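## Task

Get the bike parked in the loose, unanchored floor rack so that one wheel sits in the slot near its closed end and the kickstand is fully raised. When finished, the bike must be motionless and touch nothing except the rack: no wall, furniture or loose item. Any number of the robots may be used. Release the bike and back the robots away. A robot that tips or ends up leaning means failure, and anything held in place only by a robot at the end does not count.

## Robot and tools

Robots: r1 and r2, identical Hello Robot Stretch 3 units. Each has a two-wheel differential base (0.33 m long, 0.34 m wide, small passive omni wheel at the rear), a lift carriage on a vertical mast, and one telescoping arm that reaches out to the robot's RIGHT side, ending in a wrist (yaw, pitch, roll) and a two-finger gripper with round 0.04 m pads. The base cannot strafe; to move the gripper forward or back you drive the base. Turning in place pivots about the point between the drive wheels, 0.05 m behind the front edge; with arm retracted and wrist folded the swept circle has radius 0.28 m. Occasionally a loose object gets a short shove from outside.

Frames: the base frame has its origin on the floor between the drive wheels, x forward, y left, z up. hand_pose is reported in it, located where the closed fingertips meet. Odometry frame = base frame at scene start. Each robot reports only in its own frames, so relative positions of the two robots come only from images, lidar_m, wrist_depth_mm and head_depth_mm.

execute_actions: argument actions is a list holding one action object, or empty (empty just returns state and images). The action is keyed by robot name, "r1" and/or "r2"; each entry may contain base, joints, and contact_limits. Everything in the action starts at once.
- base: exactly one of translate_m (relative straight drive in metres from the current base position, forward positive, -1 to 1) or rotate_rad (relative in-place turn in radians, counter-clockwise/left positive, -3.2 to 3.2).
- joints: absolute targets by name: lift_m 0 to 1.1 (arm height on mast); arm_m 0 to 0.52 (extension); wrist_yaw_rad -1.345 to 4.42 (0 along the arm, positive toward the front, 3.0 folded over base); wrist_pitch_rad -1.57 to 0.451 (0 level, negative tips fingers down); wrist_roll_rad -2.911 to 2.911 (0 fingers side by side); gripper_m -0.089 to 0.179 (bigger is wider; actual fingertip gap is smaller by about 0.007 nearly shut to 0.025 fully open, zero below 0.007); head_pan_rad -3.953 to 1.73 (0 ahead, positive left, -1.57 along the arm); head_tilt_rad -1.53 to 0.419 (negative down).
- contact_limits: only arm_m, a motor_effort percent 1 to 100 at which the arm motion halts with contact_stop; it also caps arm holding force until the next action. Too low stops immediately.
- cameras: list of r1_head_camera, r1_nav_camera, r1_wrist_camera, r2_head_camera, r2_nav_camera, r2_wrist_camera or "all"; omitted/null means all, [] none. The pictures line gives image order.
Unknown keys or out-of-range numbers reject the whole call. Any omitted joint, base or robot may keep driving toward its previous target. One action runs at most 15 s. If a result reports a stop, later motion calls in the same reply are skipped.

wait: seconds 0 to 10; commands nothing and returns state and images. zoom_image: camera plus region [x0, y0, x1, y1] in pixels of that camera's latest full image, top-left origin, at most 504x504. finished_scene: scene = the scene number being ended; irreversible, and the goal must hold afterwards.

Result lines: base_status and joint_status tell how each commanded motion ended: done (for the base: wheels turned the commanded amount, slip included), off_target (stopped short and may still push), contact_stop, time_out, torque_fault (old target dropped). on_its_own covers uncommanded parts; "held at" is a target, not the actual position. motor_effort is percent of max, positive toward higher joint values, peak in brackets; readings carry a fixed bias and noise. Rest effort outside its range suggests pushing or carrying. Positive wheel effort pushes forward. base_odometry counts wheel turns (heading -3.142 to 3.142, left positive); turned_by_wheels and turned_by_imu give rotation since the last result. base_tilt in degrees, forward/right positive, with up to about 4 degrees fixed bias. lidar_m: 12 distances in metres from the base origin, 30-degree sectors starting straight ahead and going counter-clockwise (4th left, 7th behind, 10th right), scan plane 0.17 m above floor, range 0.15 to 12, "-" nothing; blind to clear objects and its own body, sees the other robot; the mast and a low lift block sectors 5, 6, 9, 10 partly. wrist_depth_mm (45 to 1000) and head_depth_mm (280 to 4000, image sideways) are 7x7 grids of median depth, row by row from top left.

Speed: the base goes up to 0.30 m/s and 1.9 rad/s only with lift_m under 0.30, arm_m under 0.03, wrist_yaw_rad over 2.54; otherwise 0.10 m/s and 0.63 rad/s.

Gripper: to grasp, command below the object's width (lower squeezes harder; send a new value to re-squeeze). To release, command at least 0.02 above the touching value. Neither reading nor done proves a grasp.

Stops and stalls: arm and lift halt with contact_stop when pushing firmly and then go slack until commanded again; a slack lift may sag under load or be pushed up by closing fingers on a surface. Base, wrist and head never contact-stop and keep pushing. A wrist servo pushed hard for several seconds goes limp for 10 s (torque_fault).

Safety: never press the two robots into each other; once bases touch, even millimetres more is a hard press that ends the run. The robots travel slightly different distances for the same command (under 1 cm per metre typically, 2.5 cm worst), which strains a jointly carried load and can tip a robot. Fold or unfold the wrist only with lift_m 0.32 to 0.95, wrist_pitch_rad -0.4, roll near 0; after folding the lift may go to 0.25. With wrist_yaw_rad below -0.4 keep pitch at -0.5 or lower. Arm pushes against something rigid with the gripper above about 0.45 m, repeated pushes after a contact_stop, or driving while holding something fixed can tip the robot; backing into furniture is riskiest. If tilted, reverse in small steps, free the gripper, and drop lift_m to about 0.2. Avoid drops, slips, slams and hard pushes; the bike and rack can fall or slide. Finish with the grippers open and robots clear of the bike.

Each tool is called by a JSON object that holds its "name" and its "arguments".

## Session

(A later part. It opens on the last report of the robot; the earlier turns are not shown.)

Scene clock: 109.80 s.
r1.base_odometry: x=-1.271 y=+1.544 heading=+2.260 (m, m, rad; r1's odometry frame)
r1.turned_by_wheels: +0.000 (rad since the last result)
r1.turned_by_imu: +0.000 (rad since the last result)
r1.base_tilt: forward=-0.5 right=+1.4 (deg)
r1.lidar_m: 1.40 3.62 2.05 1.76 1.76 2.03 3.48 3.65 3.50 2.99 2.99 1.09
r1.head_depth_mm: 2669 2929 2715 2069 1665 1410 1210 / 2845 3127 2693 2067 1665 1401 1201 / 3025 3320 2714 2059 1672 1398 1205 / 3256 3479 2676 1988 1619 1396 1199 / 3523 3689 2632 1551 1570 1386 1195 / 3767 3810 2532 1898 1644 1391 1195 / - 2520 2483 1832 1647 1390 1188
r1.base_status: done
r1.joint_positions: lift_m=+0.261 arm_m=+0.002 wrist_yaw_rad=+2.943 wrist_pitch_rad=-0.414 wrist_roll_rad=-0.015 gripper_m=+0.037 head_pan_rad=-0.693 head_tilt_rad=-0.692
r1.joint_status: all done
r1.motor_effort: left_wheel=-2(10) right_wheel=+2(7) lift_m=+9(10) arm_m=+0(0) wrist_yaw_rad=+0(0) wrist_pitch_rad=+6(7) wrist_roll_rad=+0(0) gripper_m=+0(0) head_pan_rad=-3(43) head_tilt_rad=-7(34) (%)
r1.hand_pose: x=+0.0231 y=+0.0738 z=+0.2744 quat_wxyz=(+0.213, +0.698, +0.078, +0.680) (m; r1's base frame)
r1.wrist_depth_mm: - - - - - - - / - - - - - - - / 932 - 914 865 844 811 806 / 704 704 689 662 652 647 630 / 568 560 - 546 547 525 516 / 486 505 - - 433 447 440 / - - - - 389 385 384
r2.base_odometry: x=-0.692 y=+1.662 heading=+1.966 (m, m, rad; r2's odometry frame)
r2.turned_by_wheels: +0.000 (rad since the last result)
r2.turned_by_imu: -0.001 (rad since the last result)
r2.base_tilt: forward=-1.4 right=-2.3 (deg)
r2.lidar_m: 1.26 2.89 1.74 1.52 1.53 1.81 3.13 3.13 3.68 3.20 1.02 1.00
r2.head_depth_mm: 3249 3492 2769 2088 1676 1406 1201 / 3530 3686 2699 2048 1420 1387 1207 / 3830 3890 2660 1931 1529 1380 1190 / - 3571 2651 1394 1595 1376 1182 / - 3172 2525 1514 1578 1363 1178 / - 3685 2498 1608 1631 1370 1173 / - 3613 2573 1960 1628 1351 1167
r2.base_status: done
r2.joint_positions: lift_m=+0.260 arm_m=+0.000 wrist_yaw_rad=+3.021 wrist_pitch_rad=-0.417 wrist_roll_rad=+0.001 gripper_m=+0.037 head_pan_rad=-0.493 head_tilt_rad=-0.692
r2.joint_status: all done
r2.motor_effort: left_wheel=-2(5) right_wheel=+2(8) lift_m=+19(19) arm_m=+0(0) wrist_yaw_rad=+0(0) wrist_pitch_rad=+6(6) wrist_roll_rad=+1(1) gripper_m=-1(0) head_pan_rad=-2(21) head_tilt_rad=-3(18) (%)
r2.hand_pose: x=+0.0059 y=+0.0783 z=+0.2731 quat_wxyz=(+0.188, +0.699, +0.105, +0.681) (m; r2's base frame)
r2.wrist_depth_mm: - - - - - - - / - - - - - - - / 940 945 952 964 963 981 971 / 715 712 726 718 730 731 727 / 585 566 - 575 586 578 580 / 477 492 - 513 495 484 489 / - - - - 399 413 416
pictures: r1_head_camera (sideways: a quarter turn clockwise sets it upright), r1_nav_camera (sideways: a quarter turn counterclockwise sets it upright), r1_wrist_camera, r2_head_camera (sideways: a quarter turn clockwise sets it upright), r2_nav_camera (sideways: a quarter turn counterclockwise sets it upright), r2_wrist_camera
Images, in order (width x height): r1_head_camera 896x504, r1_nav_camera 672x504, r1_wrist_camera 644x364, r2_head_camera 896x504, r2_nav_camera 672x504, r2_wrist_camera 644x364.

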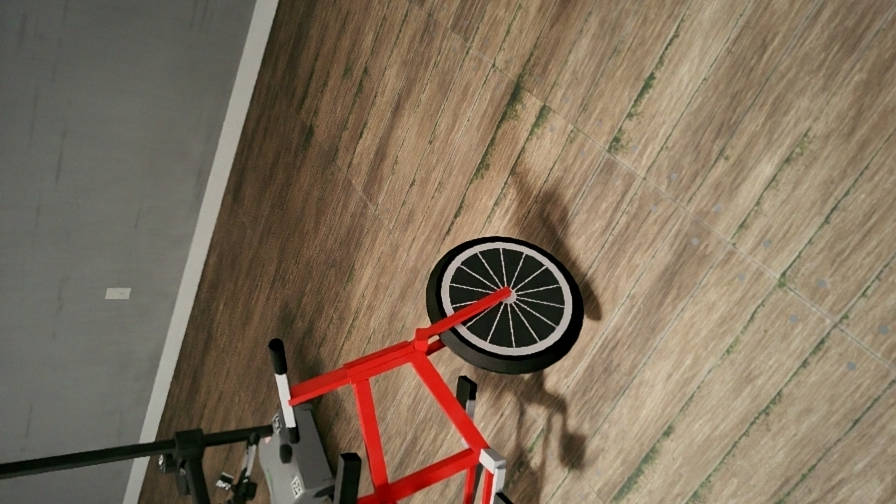

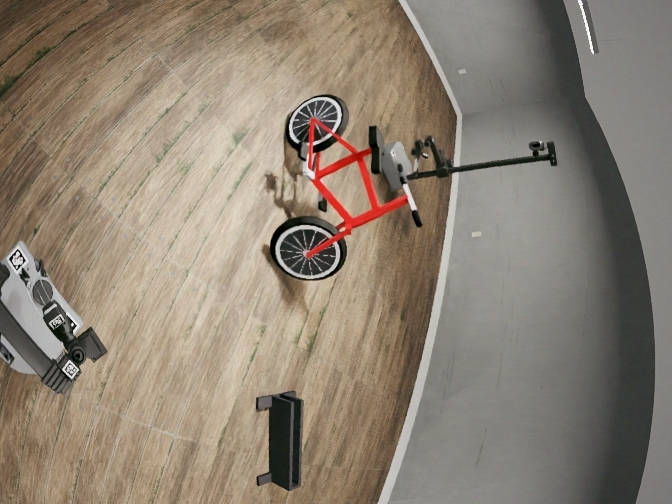

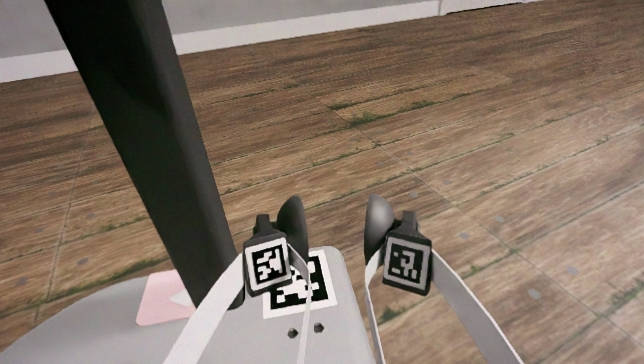

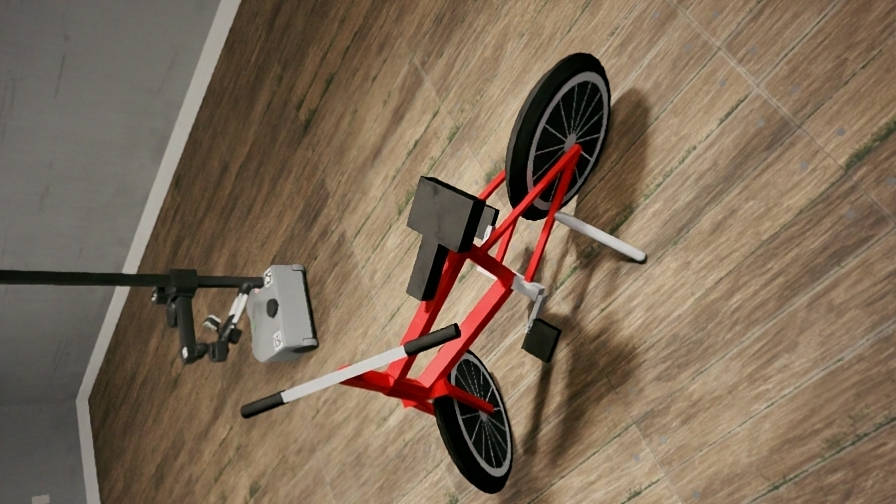

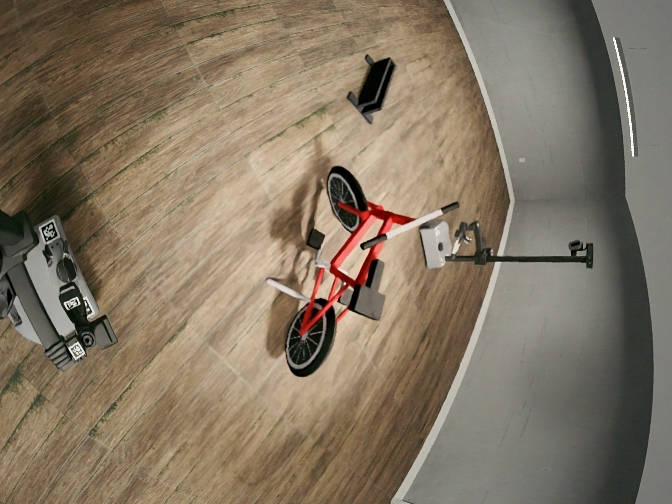

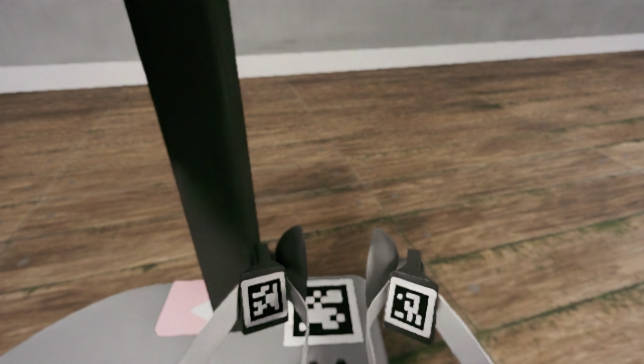

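{"name": "execute_actions", "arguments": {"actions": [{"r1": {"base": {"translate_m": 0.3}}, "r2": {"base": {"translate_m": 0.38}}}], "cameras": []}}

{"name": "execute_actions", "arguments": {"actions": [{"r1": {"base": {"rotate_rad": 0.68}, "joints": {"head_pan_rad": -1.57, "head_tilt_rad": -0.75}}, "r2": {"base": {"rotate_rad": 0.70}, "joints": {"head_pan_rad": -1.57, "head_tilt_rad": -0.85}}}], "cameras": ["r1_head_camera", "r1_nav_camera", "r2_head_camera", "r2_nav_camera"]}}

Scene clock: 160.67 s.
r1.base_odometry: x=-1.462 y=+1.776 heading=+2.259 (m, m, rad; r1's odometry frame)
r1.turned_by_wheels: +0.000 (rad since the last result)
r1.turned_by_imu: +0.001 (rad since the last result)
r1.base_tilt: forward=-0.3 right=+1.4 (deg)
r1.lidar_m: 1.10 3.78 2.14 1.84 1.84 2.12 3.65 3.94 3.41 2.92 0.94 0.84
r1.head_depth_mm: 2618 2893 2703 2081 1662 1405 1216 / 2783 3067 2690 2065 1664 1392 1203 / 2966 3267 2696 2048 1455 1401 1209 / 3178 3403 2667 1978 1343 1366 1200 / 3240 3561 2226 1900 1601 1387 1200 / 3722 3800 2044 1902 1567 1384 1191 / 3985 3733 2635 1839 1477 1382 1190
r1.base_status: done
r1.joint_positions: lift_m=+0.261 arm_m=+0.002 wrist_yaw_rad=+2.943 wrist_pitch_rad=-0.414 wrist_roll_rad=-0.015 gripper_m=+0.037 head_pan_rad=-0.693 head_tilt_rad=-0.692
r1.joint_status: not commanded
r1.motor_effort: left_wheel=-3(9) right_wheel=+2(6) lift_m=+9(9) arm_m=+0(0) wrist_yaw_rad=+0(1) wrist_pitch_rad=+7(7) wrist_roll_rad=+0(0) gripper_m=+0(1) head_pan_rad=-3(4) head_tilt_rad=-4(6) (%)
r1.hand_pose: x=+0.0231 y=+0.0738 z=+0.2744 quat_wxyz=(+0.213, +0.698, +0.078, +0.680) (m; r1's base frame)
r1.wrist_depth_mm: - - - - - - - / - - - - - - - / 958 - 908 857 836 829 805 / 707 698 686 655 661 639 622 / 574 562 - 552 544 530 514 / 478 506 - - 442 449 441 / - - - - 394 387 379
r2.base_odometry: x=-0.838 y=+2.012 heading=+1.965 (m, m, rad; r2's odometry frame)
r2.turned_by_wheels: +0.000 (rad since the last result)
r2.turned_by_imu: -0.002 (rad since the last result)
r2.base_tilt: forward=-1.4 right=-2.3 (deg)
r2.lidar_m: 0.89 3.05 1.83 1.62 1.62 1.91 3.47 3.51 3.57 3.11 0.74 0.70
r2.head_depth_mm: 3150 3349 2765 2082 1624 1173 1206 / 3425 3603 2704 2073 987 1253 1192 / 3735 3610 2436 2075 1254 1352 1189 / - 3770 2089 2023 1219 1322 1198 / - 3699 2605 1939 1336 1369 1186 / - 3707 2565 1990 1505 1357 1180 / - 3688 2585 1988 1613 1353 1165
r2.base_status: done
r2.joint_positions: lift_m=+0.260 arm_m=+0.000 wrist_yaw_rad=+3.021 wrist_pitch_rad=-0.417 wrist_roll_rad=+0.001 gripper_m=+0.037 head_pan_rad=-0.493 head_tilt_rad=-0.692
r2.joint_status: not commanded
r2.motor_effort: left_wheel=-1(6) right_wheel=+2(9) lift_m=+19(19) arm_m=+0(0) wrist_yaw_rad=+1(1) wrist_pitch_rad=+6(6) wrist_roll_rad=+1(1) gripper_m=+0(0) head_pan_rad=-2(3) head_tilt_rad=-3(3) (%)
r2.hand_pose: x=+0.0059 y=+0.0783 z=+0.2731 quat_wxyz=(+0.188, +0.699, +0.105, +0.681) (m; r2's base frame)
r2.wrist_depth_mm: - - - - - - - / - - - - - - - / 965 941 964 960 984 979 968 / 715 717 709 727 725 726 729 / 572 578 - 575 590 580 582 / 476 498 - 515 493 485 485 / - - - - 402 412 415
pictures: none
No camera images: the call's "cameras" was empty. Leave "cameras" out to get every camera's image.

Scene clock: 162.37 s.
r1.base_odometry: x=-1.462 y=+1.776 heading=+2.939 (m, m, rad; r1's odometry frame)
r1.turned_by_wheels: +0.680 (rad since the last result)
r1.turned_by_imu: +0.667 (rad since the last result)
r1.base_tilt: forward=-0.3 right=+1.4 (deg)
r1.lidar_m: 2.95 1.99 1.84 1.86 2.34 3.93 4.00 3.17 2.92 0.84 0.84 1.24
r1.head_depth_mm: 2507 2797 2473 1945 1606 1362 1186 / 2607 2907 2470 1944 1599 1370 1187 / 2716 2986 2471 1941 1606 1361 1182 / 2829 3115 2461 1933 1518 1359 1182 / 2973 3182 2425 1937 1375 1357 1175 / 3147 3354 2334 1539 1517 1344 1172 / 3270 3348 2010 1853 1504 1339 1174
r1.base_status: done
r1.joint_positions: lift_m=+0.261 arm_m=+0.002 wrist_yaw_rad=+2.943 wrist_pitch_rad=-0.414 wrist_roll_rad=-0.015 gripper_m=+0.037 head_pan_rad=-1.563 head_tilt_rad=-0.741
r1.joint_status: all done
r1.motor_effort: left_wheel=-2(10) right_wheel=+2(6) lift_m=+10(9) arm_m=+0(0) wrist_yaw_rad=+0(0) wrist_pitch_rad=+7(7) wrist_roll_rad=+0(0) gripper_m=+0(1) head_pan_rad=-4(42) head_tilt_rad=-6(15) (%)
r1.hand_pose: x=+0.0231 y=+0.0738 z=+0.2744 quat_wxyz=(+0.213, +0.698, +0.078, +0.680) (m; r1's base frame)
r1.wrist_depth_mm: - - - - - - - / - - - - - - - / 939 - 869 874 844 812 784 / 718 696 675 673 661 643 639 / 567 569 - 551 542 526 516 / 481 502 - - 439 449 445 / - - - - 394 386 386
r2.base_odometry: x=-0.838 y=+2.012 heading=+2.665 (m, m, rad; r2's odometry frame)
r2.turned_by_wheels: +0.700 (rad since the last result)
r2.turned_by_imu: +0.700 (rad since the last result)
r2.base_tilt: forward=-1.5 right=-2.3 (deg)
r2.lidar_m: 2.42 1.70 1.61 1.65 2.17 3.51 3.60 3.34 0.81 0.73 0.70 5.22
r2.head_depth_mm: 2776 2764 2140 1757 1503 1300 1148 / 2880 2680 2113 1759 1425 1291 1137 / 3045 2676 2118 1736 1375 1289 1142 / 3150 2634 2106 1021 1406 1288 1149 / 3246 2631 2078 1358 1428 1268 1146 / 3368 2625 2062 1628 1393 1272 1116 / 3274 2000 1942 1081 1439 1253 1111
r2.base_status: done
r2.joint_positions: lift_m=+0.260 arm_m=+0.000 wrist_yaw_rad=+3.021 wrist_pitch_rad=-0.417 wrist_roll_rad=+0.001 gripper_m=+0.037 head_pan_rad=-1.563 head_tilt_rad=-0.840
r2.joint_status: all done
r2.motor_effort: left_wheel=-2(7) right_wheel=+2(9) lift_m=+19(19) arm_m=+0(0) wrist_yaw_rad=+0(0) wrist_pitch_rad=+6(6) wrist_roll_rad=+1(1) gripper_m=+1(0) head_pan_rad=-3(27) head_tilt_rad=-4(14) (%)
r2.hand_pose: x=+0.0059 y=+0.0783 z=+0.2731 quat_wxyz=(+0.188, +0.699, +0.105, +0.681) (m; r2's base frame)
r2.wrist_depth_mm: - - - - - - - / - - - - - - - / 964 941 963 967 969 966 979 / 717 716 721 727 726 716 732 / 570 580 - 586 587 580 580 / 478 494 - 512 496 485 489 / - - - - 405 415 417
pictures: r1_head_camera (sideways: a quarter turn clockwise sets it upright), r1_nav_camera (sideways: a quarter turn counterclockwise sets it upright), r2_head_camera (sideways: a quarter turn clockwise sets it upright), r2_nav_camera (sideways: a quarter turn counterclockwise sets it upright)
Images, in order (width x height): r1_head_camera 896x504, r1_nav_camera 672x504, r2_head_camera 896x504, r2_nav_camera 672x504.

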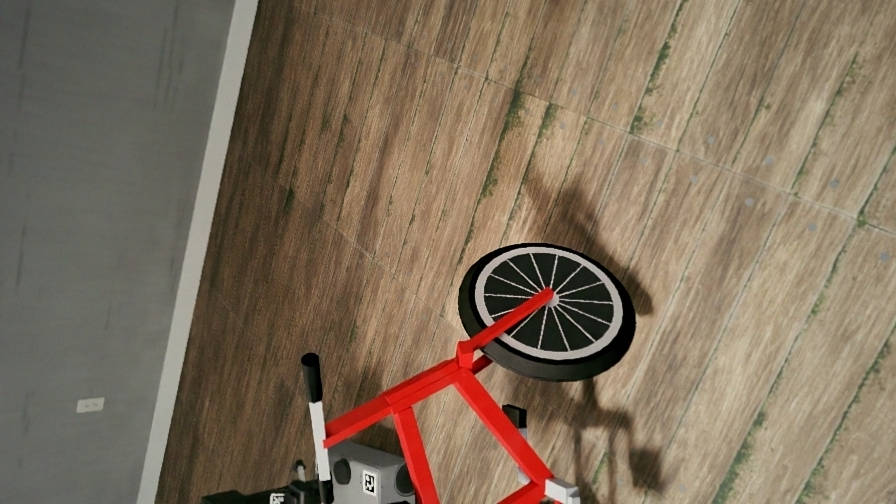

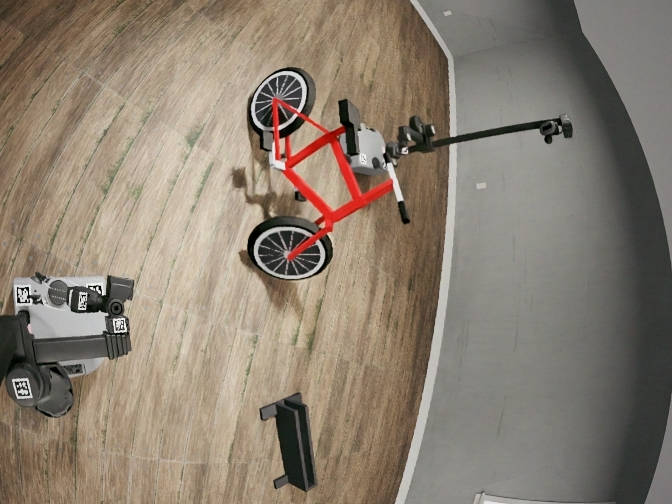

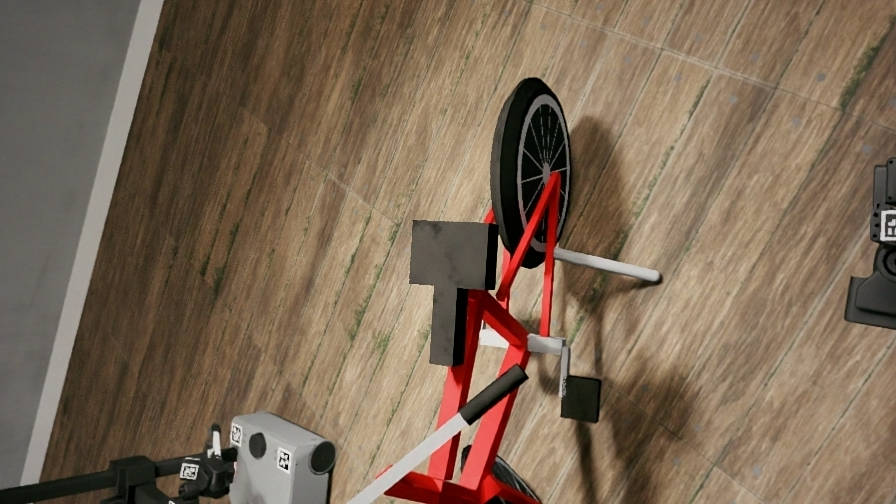

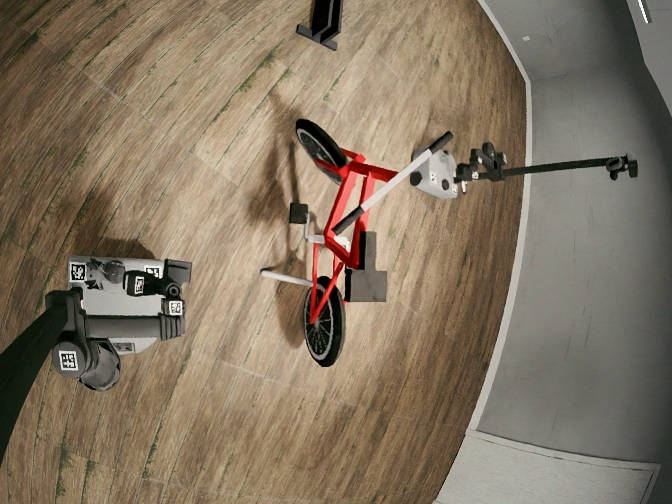

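{"name": "execute_actions", "arguments": {"actions": [{"r1": {"base": {"translate_m": 0.2}, "joints": {"lift_m": 0.5, "wrist_pitch_rad": -0.4}}, "r2": {"joints": {"lift_m": 0.4, "wrist_pitch_rad": -0.4}}}], "cameras": []}}

{"name": "execute_actions", "arguments": {"actions": [{"r1": {"joints": {"wrist_yaw_rad": 0.0, "gripper_m": 0.12}}, "r2": {"joints": {"wrist_yaw_rad": 0.0, "gripper_m": 0.12}}}], "cameras": []}}

{"name": "execute_actions", "arguments": {"actions": [{"r1": {"joints": {"wrist_pitch_rad": 0.0, "wrist_roll_rad": 1.57, "lift_m": 0.55}}, "r2": {"joints": {"wrist_pitch_rad": 0.0, "lift_m": 0.25}}}]}}

Scene clock: 196.33 s.
r1.base_odometry: x=-1.658 y=+1.816 heading=+2.939 (m, m, rad; r1's odometry frame)
r1.turned_by_wheels: +0.000 (rad since the last result)
r1.turned_by_imu: +0.001 (rad since the last result)
r1.base_tilt: forward=-0.4 right=+1.5 (deg)
r1.lidar_m: 2.87 1.90 1.76 1.78 2.24 4.10 4.16 3.24 2.99 0.81 1.00 4.61
r1.head_depth_mm: 2566 2873 2486 1954 1611 1364 1184 / 2671 2928 2467 1951 1610 1357 1181 / 2798 3050 2462 1944 1492 1359 1181 / 2943 3145 2356 1816 1355 1356 1174 / 3059 3250 2373 1815 1548 1352 1178 / 3213 3324 2181 1809 1478 1348 1165 / 3266 1754 2333 1761 1414 1349 1170
r1.base_status: done
r1.joint_positions: lift_m=+0.499 arm_m=+0.002 wrist_yaw_rad=+2.943 wrist_pitch_rad=-0.414 wrist_roll_rad=-0.015 gripper_m=+0.037 head_pan_rad=-1.563 head_tilt_rad=-0.741
r1.joint_status: all done
r1.motor_effort: left_wheel=-2(8) right_wheel=+2(6) lift_m=+42(43) arm_m=-1(1) wrist_yaw_rad=+1(2) wrist_pitch_rad=+7(7) wrist_roll_rad=+0(0) gripper_m=+0(0) head_pan_rad=-3(4) head_tilt_rad=-6(6) (%)
r1.hand_pose: x=+0.0231 y=+0.0737 z=+0.5126 quat_wxyz=(+0.213, +0.698, +0.078, +0.680) (m; r1's base frame)
r1.wrist_depth_mm: - - - - - - - / - - - - - - - / - - - - - - - / - - - - - - 989 / 920 923 - 855 875 841 830 / 780 774 - 739 709 732 710 / 668 665 - 643 637 623 617
r2.base_odometry: x=-0.838 y=+2.012 heading=+2.665 (m, m, rad; r2's odometry frame)
r2.turned_by_wheels: +0.000 (rad since the last result)
r2.turned_by_imu: -0.001 (rad since the last result)
r2.base_tilt: forward=-1.3 right=-2.3 (deg)
r2.lidar_m: 2.42 1.70 1.61 1.65 2.18 3.49 3.59 3.32 0.81 0.73 0.70 5.24
r2.head_depth_mm: 2784 2736 2136 1753 1495 1300 1153 / 2890 2715 2122 1753 1413 1292 1145 / 3067 2644 2122 1737 1385 1287 1168 / 3129 2645 2094 1022 1412 1291 1157 / 3343 2601 2078 1364 1423 1281 1144 / 3210 2411 1938 1622 1402 1270 1122 / 1581 2556 1945 1084 1443 1259 1113
r2.base_status: not commanded
r2.joint_positions: lift_m=+0.400 arm_m=+0.000 wrist_yaw_rad=+3.021 wrist_pitch_rad=-0.417 wrist_roll_rad=+0.001 gripper_m=+0.037 head_pan_rad=-1.563 head_tilt_rad=-0.840
r2.joint_status: all done
r2.motor_effort: left_wheel=-2(2) right_wheel=+3(3) lift_m=+31(36) arm_m=+0(0) wrist_yaw_rad=+0(1) wrist_pitch_rad=+6(6) wrist_roll_rad=+1(1) gripper_m=+1(0) head_pan_rad=-2(2) head_tilt_rad=-4(4) (%)
r2.hand_pose: x=+0.0059 y=+0.0783 z=+0.4125 quat_wxyz=(+0.188, +0.699, +0.104, +0.681) (m; r2's base frame)
r2.wrist_depth_mm: - - - - - - - / - - - - - - - / - - - - - - - / 969 982 - 993 - 980 980 / 771 775 - 775 810 785 792 / 649 648 - 656 679 649 650 / 556 551 - 555 541 566 562
pictures: none
No camera images: the call's "cameras" was empty. Leave "cameras" out to get every camera's image.

Scene clock: 198.87 s.
r1.base_odometry: x=-1.658 y=+1.816 heading=+2.939 (m, m, rad; r1's odometry frame)
r1.turned_by_wheels: +0.000 (rad since the last result)
r1.turned_by_imu: +0.000 (rad since the last result)
r1.base_tilt: forward=-0.5 right=+1.4 (deg)
r1.lidar_m: 2.86 1.90 1.76 1.78 2.24 4.10 4.15 3.24 2.99 0.81 1.00 4.62
r1.head_depth_mm: 2594 2856 2485 1946 1605 1364 1188 / 2696 2914 2454 1941 1607 1365 1181 / 2815 3060 2471 1933 1484 1358 1176 / 2906 3163 2331 1820 1357 1359 1199 / 3073 3276 2349 1820 1548 1356 1178 / 3174 3323 2185 1803 1483 1345 1172 / 3254 1738 2030 1749 1414 1351 1174
r1.base_status: not commanded
r1.joint_positions: lift_m=+0.499 arm_m=+0.002 wrist_yaw_rad=+0.003 wrist_pitch_rad=-0.414 wrist_roll_rad=-0.015 gripper_m=+0.120 head_pan_rad=-1.563 head_tilt_rad=-0.741
r1.joint_status: all done
r1.motor_effort: left_wheel=-2(2) right_wheel=+2(2) lift_m=+41(41) arm_m=+0(0) wrist_yaw_rad=-3(3) wrist_pitch_rad=+7(7) wrist_roll_rad=+0(0) gripper_m=+1(81) head_pan_rad=-4(3) head_tilt_rad=-7(6) (%)
r1.hand_pose: x=-0.0208 y=-0.3716 z=+0.5126 quat_wxyz=(+0.698, +0.148, -0.686, -0.144) (m; r1's base frame)
r1.wrist_depth_mm: - 702 - - - - - / - - - - - - - / 762 827 - 782 - - - / 816 785 - 815 - - 938 / 898 871 877 857 863 890 832 / 759 766 742 761 734 688 721 / 675 657 650 647 638 626 615
r2.base_odometry: x=-0.838 y=+2.012 heading=+2.665 (m, m, rad; r2's odometry frame)
r2.turned_by_wheels: +0.000 (rad since the last result)
r2.turned_by_imu: +0.000 (rad since the last result)
r2.base_tilt: forward=-1.5 right=-2.3 (deg)
r2.lidar_m: 2.43 1.70 1.61 1.65 2.18 3.51 3.58 3.34 0.81 0.73 0.70 5.24
r2.head_depth_mm: 2784 2722 2137 1753 1491 1298 1146 / 2922 2705 2128 1762 1429 1294 1146 / 3013 2685 2096 1716 1394 1289 1162 / 3173 2625 2075 1023 1415 1284 - / 3215 2635 2068 1356 1434 1280 1126 / 3218 2408 1944 1637 1402 1268 1121 / 1589 2447 1955 1078 1443 1261 1121
r2.base_status: not commanded
r2.joint_positions: lift_m=+0.400 arm_m=+0.000 wrist_yaw_rad=+0.003 wrist_pitch_rad=-0.417 wrist_roll_rad=+0.001 gripper_m=+0.120 head_pan_rad=-1.563 head_tilt_rad=-0.840
r2.joint_status: all done
r2.motor_effort: left_wheel=-1(2) right_wheel=+3(3) lift_m=+31(31) arm_m=+0(0) wrist_yaw_rad=-3(5) wrist_pitch_rad=+6(6) wrist_roll_rad=+1(1) gripper_m=-1(81) head_pan_rad=-2(3) head_tilt_rad=-4(4) (%)
r2.hand_pose: x=-0.0208 y=-0.3691 z=+0.4125 quat_wxyz=(+0.692, +0.148, -0.692, -0.146) (m; r2's base frame)
r2.wrist_depth_mm: - 442 441 368 - - - / - - - - - - - / 544 589 - 723 521 535 - / 594 743 666 630 591 604 - / 722 744 758 747 724 776 787 / 646 650 647 649 648 676 653 / 560 538 559 559 561 543 570
pictures: none
No camera images: the call's "cameras" was empty. Leave "cameras" out to get every camera's image.

Scene clock: 201.07 s.
r1.base_odometry: x=-1.658 y=+1.816 heading=+2.939 (m, m, rad; r1's odometry frame)
r1.turned_by_wheels: +0.000 (rad since the last result)
r1.turned_by_imu: +0.000 (rad since the last result)
r1.base_tilt: forward=-0.4 right=+1.4 (deg)
r1.lidar_m: 2.87 1.90 1.76 1.79 2.25 4.11 4.17 3.25 3.00 0.81 1.00 4.62
r1.head_depth_mm: 2568 2876 2474 1948 1606 1363 1185 / 2682 2958 2464 1944 1605 1360 1196 / 2784 3076 2479 1945 1483 1360 1200 / 2931 3152 2380 1819 1353 1354 1224 / 3073 3243 2344 1807 1553 1351 1179 / 3159 3293 2188 1817 1480 1354 1173 / 3289 1890 1977 1760 1412 1345 1174
r1.base_status: not commanded
r1.joint_positions: lift_m=+0.549 arm_m=+0.002 wrist_yaw_rad=+0.003 wrist_pitch_rad=-0.027 wrist_roll_rad=+1.566 gripper_m=+0.120 head_pan_rad=-1.563 head_tilt_rad=-0.741
r1.joint_status: all done
r1.motor_effort: left_wheel=-3(2) right_wheel=+2(2) lift_m=+41(42) arm_m=+0(0) wrist_yaw_rad=-3(4) wrist_pitch_rad=+13(12) wrist_roll_rad=+1(2) gripper_m=+1(0) head_pan_rad=-3(4) head_tilt_rad=-4(6) (%)
r1.hand_pose: x=-0.0207 y=-0.4022 z=+0.6567 quat_wxyz=(+0.003, +0.001, -1.000, -0.014) (m; r1's base frame)
r1.wrist_depth_mm: - - - - - - 730 / - - - - - 787 673 / - - - - - 686 603 / - - - - - 890 693 / - - - - - 982 761 / - - - - 875 - 762 / - - - - - 781 735
r2.base_odometry: x=-0.838 y=+2.012 heading=+2.665 (m, m, rad; r2's odometry frame)
r2.turned_by_wheels: +0.000 (rad since the last result)
r2.turned_by_imu: +0.000 (rad since the last result)
r2.base_tilt: forward=-1.4 right=-2.4 (deg)
r2.lidar_m: 2.42 1.70 1.61 1.65 2.17 3.50 3.60 3.32 0.81 0.73 0.70 5.24
r2.head_depth_mm: 2714 2755 2147 1760 1495 1299 1151 / 2854 2694 2127 1737 1418 1292 1142 / 3019 2646 2085 1742 1388 1295 1146 / 3129 2654 2076 1018 1409 1289 1161 / 3245 2613 2074 1363 1431 1274 1134 / 3163 2516 1959 1625 1404 1264 1119 / 1530 2439 1950 1079 1439 1265 1113
r2.base_status: not commanded
r2.joint_positions: lift_m=+0.250 arm_m=+0.000 wrist_yaw_rad=+0.003 wrist_pitch_rad=-0.021 wrist_roll_rad=+0.001 gripper_m=+0.120 head_pan_rad=-1.563 head_tilt_rad=-0.840
r2.joint_status: all done
r2.motor_effort: left_wheel=-2(2) right_wheel=+3(3) lift_m=+18(30) arm_m=+0(0) wrist_yaw_rad=-3(4) wrist_pitch_rad=+7(7) wrist_roll_rad=+1(1) gripper_m=+0(0) head_pan_rad=-2(3) head_tilt_rad=-3(4) (%)
r2.hand_pose: x=-0.0207 y=-0.4003 z=+0.3597 quat_wxyz=(+0.707, +0.009, -0.707, -0.007) (m; r2's base frame)
r2.wrist_depth_mm: - - - - - - - / - 475 470 434 - - - / - - - - - - - / 523 564 - - 503 - - / 545 658 566 623 518 510 - / 607 709 742 581 551 669 910 / 613 605 630 619 614 603 681
pictures: r1_head_camera (sideways: a quarter turn clockwise sets it upright), r1_nav_camera (sideways: a quarter turn counterclockwise sets it upright), r1_wrist_camera, r2_head_camera (sideways: a quarter turn clockwise sets it upright), r2_nav_camera (sideways: a quarter turn counterclockwise sets it upright), r2_wrist_camera
Images, in order (width x height): r1_head_camera 896x504, r1_nav_camera 672x504, r1_wrist_camera 644x364, r2_head_camera 896x504, r2_nav_camera 672x504, r2_wrist_camera 644x364.

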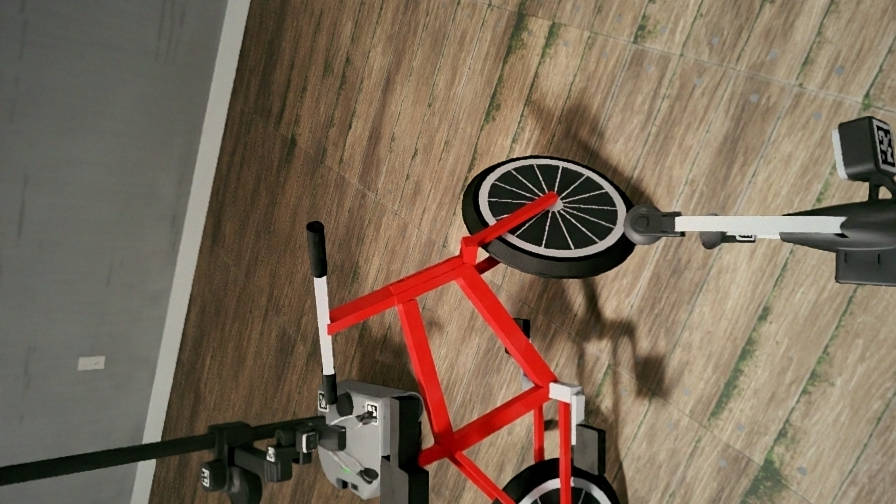

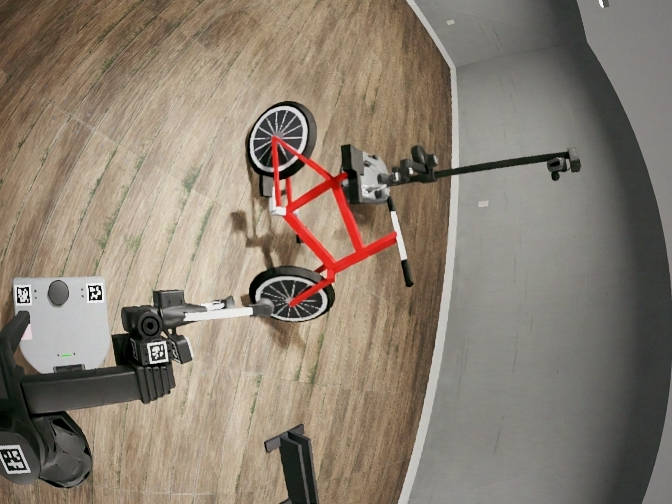

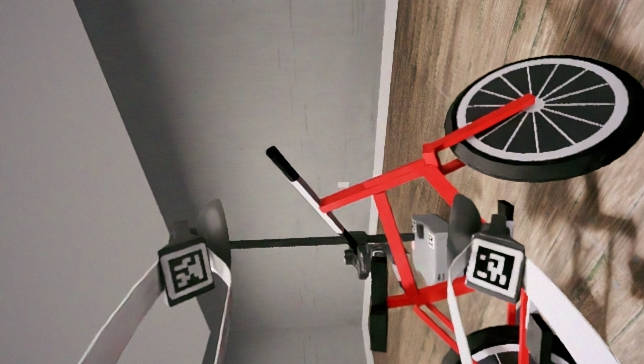

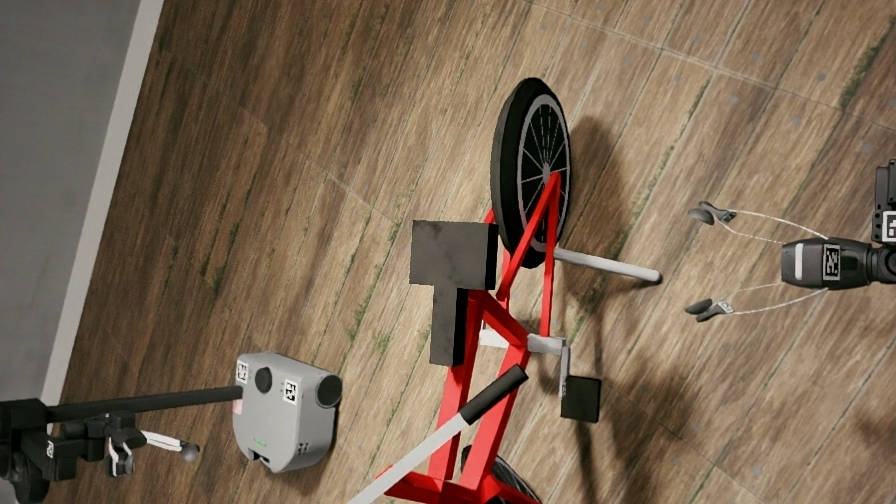

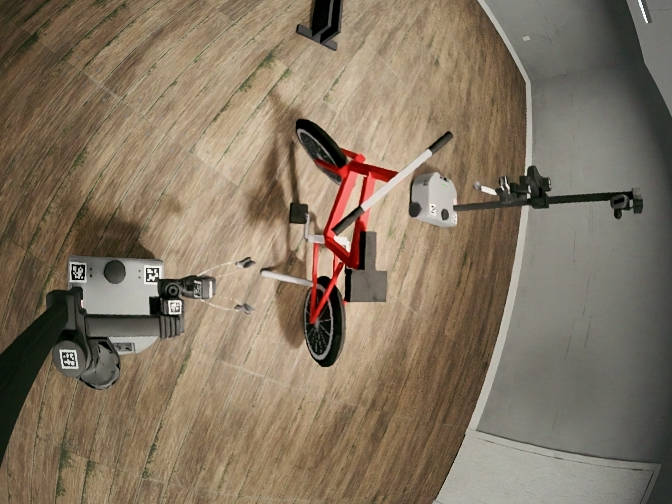

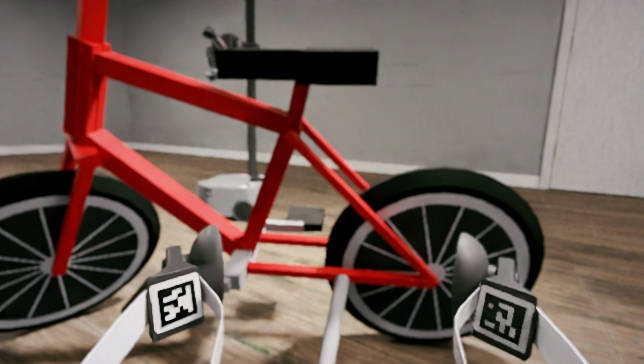

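{"name": "execute_actions", "arguments": {"actions": [{"r2": {"base": {"translate_m": 0.09}, "joints": {"lift_m": 0.23, "gripper_m": 0.10, "arm_m": 0.18}}, "r1": {"joints": {"arm_m": 0.2}}}], "cameras": ["r2_wrist_camera", "r1_wrist_camera"]}}

Scene clock: 220.70 s.
r1.base_odometry: x=-1.658 y=+1.816 heading=+2.939 (m, m, rad; r1's odometry frame)
r1.turned_by_wheels: +0.000 (rad since the last result)
r1.turned_by_imu: -0.001 (rad since the last result)
r1.base_tilt: forward=-0.4 right=+1.4 (deg)
r1.lidar_m: 2.88 1.90 1.76 1.79 2.24 4.11 4.16 3.25 2.99 0.81 1.00 4.64
r1.head_depth_mm: 2571 2846 2477 1950 1604 1361 1184 / 2674 2952 2473 1940 1602 1392 - / 2803 3080 2464 1930 1473 - 1178 / 2886 3167 2372 1871 1329 1322 1177 / 3061 3264 2350 1810 1552 1351 1174 / 3179 3164 1990 1806 1473 1350 1173 / 3373 3320 2235 1485 1413 1343 1169
r1.base_status: not commanded
r1.joint_positions: lift_m=+0.549 arm_m=+0.200 wrist_yaw_rad=+0.002 wrist_pitch_rad=-0.026 wrist_roll_rad=+1.567 gripper_m=+0.120 head_pan_rad=-1.563 head_tilt_rad=-0.741
r1.joint_status: all done
r1.motor_effort: left_wheel=-2(3) right_wheel=+2(2) lift_m=+41(41) arm_m=+4(5) wrist_yaw_rad=-4(2) wrist_pitch_rad=+12(13) wrist_roll_rad=+1(1) gripper_m=+0(1) head_pan_rad=-3(4) head_tilt_rad=-6(6) (%)
r1.hand_pose: x=-0.0208 y=-0.6001 z=+0.6569 quat_wxyz=(+0.002, +0.001, -1.000, -0.013) (m; r1's base frame)
r1.wrist_depth_mm: - - - - - - 697 / - - - - - - 547 / - - - - - 567 490 / - - - - - 555 456 / - - - - - 930 723 / - - - - - - 690 / - - - - 725 796 677
r2.base_odometry: x=-0.918 y=+2.054 heading=+2.665 (m, m, rad; r2's odometry frame)
r2.turned_by_wheels: +0.000 (rad since the last result)
r2.turned_by_imu: -0.001 (rad since the last result)
r2.base_tilt: forward=-1.4 right=-2.3 (deg)
r2.lidar_m: 2.35 1.66 1.57 1.61 2.13 3.58 3.68 3.34 0.78 0.68 0.70 5.15
r2.head_depth_mm: 2789 2755 2120 1777 1459 1298 1146 / 2962 2749 2108 1756 1397 1290 1144 / 3052 2649 2116 1188 1381 1312 1134 / 3214 2658 2092 1214 1467 1332 1116 / 3313 2633 1980 1622 1396 1280 1126 / 1580 2038 1904 1196 1459 1268 1125 / 3098 2478 1956 1645 1394 1257 1117
r2.base_status: done
r2.joint_positions: lift_m=+0.230 arm_m=+0.180 wrist_yaw_rad=+0.002 wrist_pitch_rad=-0.020 wrist_roll_rad=+0.001 gripper_m=+0.100 head_pan_rad=-1.563 head_tilt_rad=-0.840
r2.joint_status: all done
r2.motor_effort: left_wheel=-1(3) right_wheel=+2(6) lift_m=+19(15) arm_m=+7(7) wrist_yaw_rad=-2(3) wrist_pitch_rad=+7(7) wrist_roll_rad=+1(1) gripper_m=+0(76) head_pan_rad=-2(2) head_tilt_rad=-4(4) (%)
r2.hand_pose: x=-0.0210 y=-0.5803 z=+0.3398 quat_wxyz=(+0.707, +0.008, -0.707, -0.007) (m; r2's base frame)
r2.wrist_depth_mm: 285 283 833 286 273 - - / 327 - 291 291 - - - / 331 - - - - - - / 340 363 - - - - 312 / 395 441 - 487 - 324 315 / 438 525 386 716 382 338 342 / 489 574 333 563 360 355 366
pictures: r1_wrist_camera, r2_wrist_camera
Images, in order (width x height): r1_wrist_camera 644x364, r2_wrist_camera 644x364.

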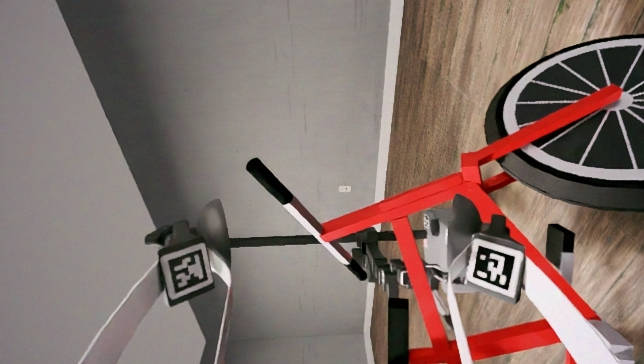

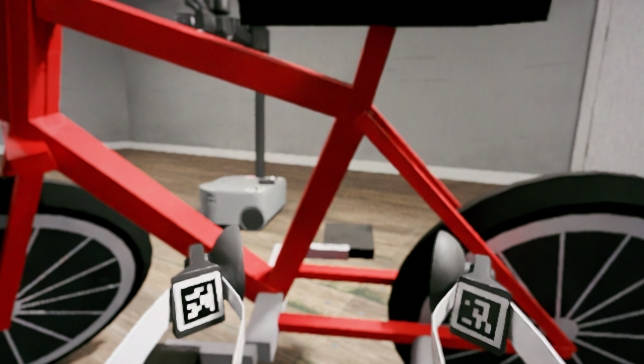

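{"name": "execute_actions", "arguments": {"actions": [{"r2": {"base": {"translate_m": 0.012}, "joints": {"arm_m": 0.305}}}], "cameras": ["r2_wrist_camera"]}}

Scene clock: 234.23 s.
r1.base_odometry: x=-1.658 y=+1.816 heading=+2.939 (m, m, rad; r1's odometry frame)
r1.turned_by_wheels: +0.000 (rad since the last result)
r1.turned_by_imu: +0.000 (rad since the last result)
r1.base_tilt: forward=-0.4 right=+1.4 (deg)
r1.lidar_m: 2.87 1.91 1.76 1.78 2.24 4.11 4.17 3.23 2.99 0.81 1.00 4.62
r1.head_depth_mm: 2578 2888 2481 1940 1610 1371 1183 / 2695 2937 2450 1943 1601 1396 - / 2776 3070 2450 1944 1483 - 1180 / 2885 3182 2377 1877 1322 1329 1178 / 3060 3251 2357 1820 1559 1348 1178 / 3143 3167 2050 1797 1478 1346 1168 / 3380 3303 2332 1354 1420 1348 1169
r1.base_status: not commanded
r1.joint_positions: lift_m=+0.549 arm_m=+0.200 wrist_yaw_rad=+0.002 wrist_pitch_rad=-0.026 wrist_roll_rad=+1.567 gripper_m=+0.120 head_pan_rad=-1.563 head_tilt_rad=-0.741
r1.joint_status: not commanded
r1.motor_effort: left_wheel=-2(2) right_wheel=+2(3) lift_m=+41(41) arm_m=+4(4) wrist_yaw_rad=-2(2) wrist_pitch_rad=+12(12) wrist_roll_rad=+1(1) gripper_m=+0(1) head_pan_rad=-4(4) head_tilt_rad=-6(5) (%)
r1.hand_pose: x=-0.0208 y=-0.6001 z=+0.6569 quat_wxyz=(+0.002, +0.001, -1.000, -0.013) (m; r1's base frame)
r1.wrist_depth_mm: - - - - - - 694 / - - - - - - 548 / - - - - - 563 494 / - - - - - 554 459 / - - - - - 961 726 / - - - - 924 - 697 / - - - - - 677 668
r2.base_odometry: x=-0.929 y=+2.059 heading=+2.665 (m, m, rad; r2's odometry frame)
r2.turned_by_wheels: +0.000 (rad since the last result)
r2.turned_by_imu: -0.001 (rad since the last result)
r2.base_tilt: forward=-1.4 right=-2.4 (deg)
r2.lidar_m: 2.35 1.65 1.57 1.61 2.11 3.59 3.69 3.35 0.78 0.68 0.70 5.15
r2.head_depth_mm: 2777 2790 2123 1745 1446 1290 1150 / 2927 2712 2117 1751 1406 1287 1141 / 3090 2681 2107 1184 1385 1292 1143 / 3214 2672 2078 1359 1497 1254 1133 / 3327 2635 1949 1634 1397 1274 1115 / 1565 1979 1902 1132 1460 1272 1119 / 3291 2436 1932 1695 1390 1267 1115
r2.base_status: done
r2.joint_positions: lift_m=+0.230 arm_m=+0.305 wrist_yaw_rad=+0.002 wrist_pitch_rad=-0.020 wrist_roll_rad=+0.001 gripper_m=+0.100 head_pan_rad=-1.563 head_tilt_rad=-0.840
r2.joint_status: all done
r2.motor_effort: left_wheel=-1(3) right_wheel=+2(8) lift_m=+18(18) arm_m=+7(9) wrist_yaw_rad=-2(2) wrist_pitch_rad=+7(7) wrist_roll_rad=+1(1) gripper_m=+0(0) head_pan_rad=-2(3) head_tilt_rad=-3(4) (%)
r2.hand_pose: x=-0.0210 y=-0.7053 z=+0.3398 quat_wxyz=(+0.707, +0.008, -0.707, -0.007) (m; r2's base frame)
r2.wrist_depth_mm: - 166 163 - 164 - - / - - - 169 171 - - / - - - - 176 - - / - - - 214 - - - / 232 - - 217 - - 213 / 331 246 752 239 727 219 201 / 385 550 262 326 321 230 211
pictures: r2_wrist_camera
Images, in order (width x height): r2_wrist_camera 644x364.

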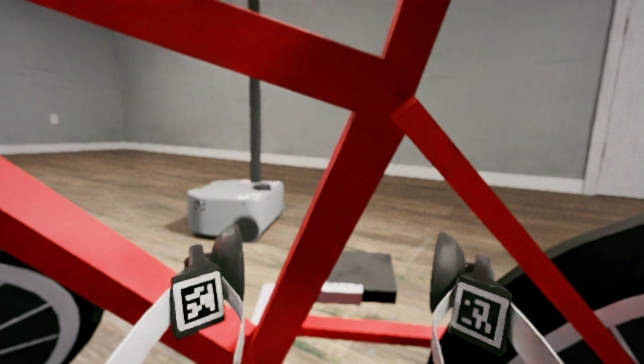

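{"name": "execute_actions", "arguments": {"actions": [{"r2": {"joints": {"arm_m": 0.34}}}], "cameras": ["r2_wrist_camera"]}}

{"name": "execute_actions", "arguments": {"actions": [{"r2": {"joints": {"gripper_m": -0.005}}}], "cameras": ["r2_wrist_camera"]}}

Scene clock: 242.50 s.
r1.base_odometry: x=-1.658 y=+1.816 heading=+2.939 (m, m, rad; r1's odometry frame)
r1.turned_by_wheels: +0.000 (rad since the last result)
r1.turned_by_imu: +0.000 (rad since the last result)
r1.base_tilt: forward=-0.4 right=+1.4 (deg)
r1.lidar_m: 2.87 1.90 1.76 1.78 2.25 4.11 4.17 3.25 3.00 0.80 1.00 4.63
r1.head_depth_mm: 2564 2870 2486 1968 1611 1365 1188 / 2720 2931 2462 1954 1600 1389 - / 2788 3042 2442 1938 1482 - 1178 / 2938 3190 2354 1868 1325 1330 1175 / 3050 3272 2361 1802 1552 1347 1175 / 3128 3128 2052 1761 1478 1353 1170 / 3355 3278 2330 1348 1419 1341 1170
r1.base_status: not commanded
r1.joint_positions: lift_m=+0.549 arm_m=+0.200 wrist_yaw_rad=+0.002 wrist_pitch_rad=-0.026 wrist_roll_rad=+1.567 gripper_m=+0.120 head_pan_rad=-1.563 head_tilt_rad=-0.741
r1.joint_status: not commanded
r1.motor_effort: left_wheel=-2(2) right_wheel=+2(2) lift_m=+41(41) arm_m=+4(4) wrist_yaw_rad=-2(2) wrist_pitch_rad=+12(12) wrist_roll_rad=+1(1) gripper_m=-1(0) head_pan_rad=-4(4) head_tilt_rad=-5(5) (%)
r1.hand_pose: x=-0.0208 y=-0.6001 z=+0.6569 quat_wxyz=(+0.002, +0.001, -1.000, -0.013) (m; r1's base frame)
r1.wrist_depth_mm: - - - - - - 690 / - - - - - - 541 / - - - - - 578 491 / - - - - - 553 454 / - - - - - 936 720 / - - - - - - 704 / - - - - 754 640 671
r2.base_odometry: x=-0.929 y=+2.059 heading=+2.665 (m, m, rad; r2's odometry frame)
r2.turned_by_wheels: +0.000 (rad since the last result)
r2.turned_by_imu: -0.001 (rad since the last result)
r2.base_tilt: forward=-1.5 right=-2.2 (deg)
r2.lidar_m: 2.35 1.65 1.56 1.61 2.11 3.60 3.67 3.34 0.78 0.68 0.70 5.14
r2.head_depth_mm: 2751 2705 2129 1766 1437 1299 1150 / 2944 2681 2130 1752 1399 1290 1150 / 3052 2659 2101 1184 1321 1284 1146 / 3192 2656 2088 1351 1516 1264 1131 / 3346 2597 1972 1638 1404 1271 1120 / 1554 1998 1934 1141 1448 1263 1128 / 3336 2503 1920 1670 1385 1269 1117
r2.base_status: not commanded
r2.joint_positions: lift_m=+0.230 arm_m=+0.340 wrist_yaw_rad=+0.002 wrist_pitch_rad=-0.020 wrist_roll_rad=+0.001 gripper_m=+0.100 head_pan_rad=-1.563 head_tilt_rad=-0.840
r2.joint_status: all done
r2.motor_effort: left_wheel=-1(1) right_wheel=+3(2) lift_m=+18(18) arm_m=+6(6) wrist_yaw_rad=-2(2) wrist_pitch_rad=+7(7) wrist_roll_rad=+1(1) gripper_m=+0(0) head_pan_rad=-3(3) head_tilt_rad=-3(3) (%)
r2.hand_pose: x=-0.0210 y=-0.7403 z=+0.3398 quat_wxyz=(+0.707, +0.008, -0.707, -0.007) (m; r2's base frame)
r2.wrist_depth_mm: - 134 131 131 130 - - / - - - 136 136 - - / - - - - 141 - - / - - - 182 - 115 - / - - - 173 - - - / 205 233 801 189 743 833 173 / 336 217 240 287 598 202 170
pictures: r2_wrist_camera
Images, in order (width x height): r2_wrist_camera 644x364.

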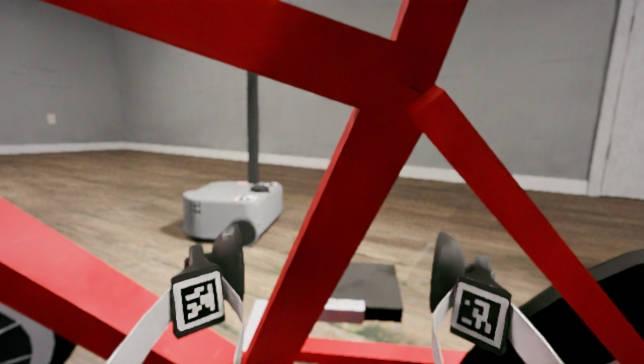

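Scene clock: 244.03 s.
r1.base_odometry: x=-1.658 y=+1.816 heading=+2.939 (m, m, rad; r1's odometry frame)
r1.turned_by_wheels: +0.000 (rad since the last result)
r1.turned_by_imu: +0.000 (rad since the last result)
r1.base_tilt: forward=-0.5 right=+1.4 (deg)
r1.lidar_m: 2.88 1.90 1.76 1.78 2.24 4.10 4.17 3.25 3.00 0.81 1.00 4.63
r1.head_depth_mm: 2579 2875 2491 1945 1607 1356 1183 / 2688 2920 2456 1945 1597 1391 - / 2806 3043 2471 1946 1479 - 1181 / 2916 3166 2383 1881 1324 1330 1176 / 3079 3297 2362 1822 1558 1347 1175 / 3127 3133 2038 1774 1470 1346 1173 / 3356 3299 2329 1344 1417 1339 1167
r1.base_status: not commanded
r1.joint_positions: lift_m=+0.549 arm_m=+0.200 wrist_yaw_rad=+0.002 wrist_pitch_rad=-0.026 wrist_roll_rad=+1.567 gripper_m=+0.120 head_pan_rad=-1.563 head_tilt_rad=-0.741
r1.joint_status: not commanded
r1.motor_effort: left_wheel=-3(3) right_wheel=+2(2) lift_m=+41(41) arm_m=+4(4) wrist_yaw_rad=-1(1) wrist_pitch_rad=+12(12) wrist_roll_rad=+1(1) gripper_m=+1(1) head_pan_rad=-3(4) head_tilt_rad=-6(6) (%)
r1.hand_pose: x=-0.0208 y=-0.6001 z=+0.6569 quat_wxyz=(+0.002, +0.001, -1.000, -0.013) (m; r1's base frame)
r1.wrist_depth_mm: - - - - - - 705 / - - - - - - 536 / - - - - - 567 488 / - - - - - 549 455 / - - - - - 961 724 / - - - - - - 690 / - - - - 767 621 664
r2.base_odometry: x=-0.929 y=+2.059 heading=+2.665 (m, m, rad; r2's odometry frame)
r2.turned_by_wheels: +0.000 (rad since the last result)
r2.turned_by_imu: +0.000 (rad since the last result)
r2.base_tilt: forward=-1.5 right=-2.3 (deg)
r2.lidar_m: 2.36 1.66 1.57 1.60 2.11 3.59 3.69 3.34 0.78 0.68 0.70 5.14
r2.head_depth_mm: 2802 2759 2147 1767 1431 1309 1147 / 2926 2725 2117 1737 1395 1296 1143 / 3109 2636 2101 1192 1316 1286 1141 / 3211 2644 2081 1343 1518 1265 1129 / 3385 2628 1975 1636 1393 1272 1128 / 1559 1981 1923 1138 1444 1265 1120 / 3284 2469 1927 1687 1386 1256 1119
r2.base_status: not commanded
r2.joint_positions: lift_m=+0.230 arm_m=+0.340 wrist_yaw_rad=+0.007 wrist_pitch_rad=-0.021 wrist_roll_rad=+0.015 gripper_m=-0.004 head_pan_rad=-1.563 head_tilt_rad=-0.840
r2.joint_status: all done
r2.motor_effort: left_wheel=+0(1) right_wheel=+0(3) lift_m=+19(19) arm_m=+7(7) wrist_yaw_rad=-8(10) wrist_pitch_rad=+7(7) wrist_roll_rad=-4(4) gripper_m=-14(88) head_pan_rad=-2(2) head_tilt_rad=-3(3) (%)
r2.hand_pose: x=-0.0196 y=-0.7402 z=+0.3396 quat_wxyz=(+0.702, +0.010, -0.712, -0.005) (m; r2's base frame)
r2.wrist_depth_mm: - 135 132 132 131 - - / - - - 137 136 - - / - - - - 142 - - / - - - - - 115 - / 227 - - 171 - - - / 206 237 794 188 879 839 131 / 337 219 243 285 286 203 178
pictures: r2_wrist_camera
Images, in order (width x height): r2_wrist_camera 644x364.

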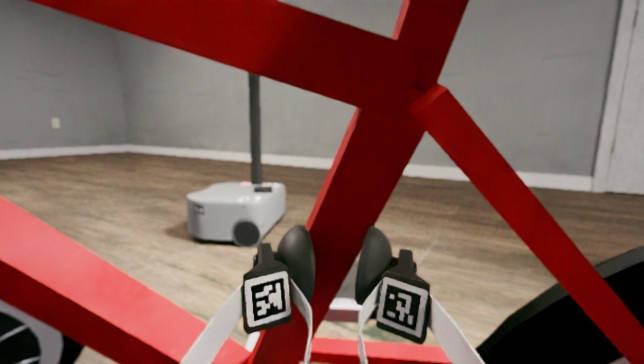

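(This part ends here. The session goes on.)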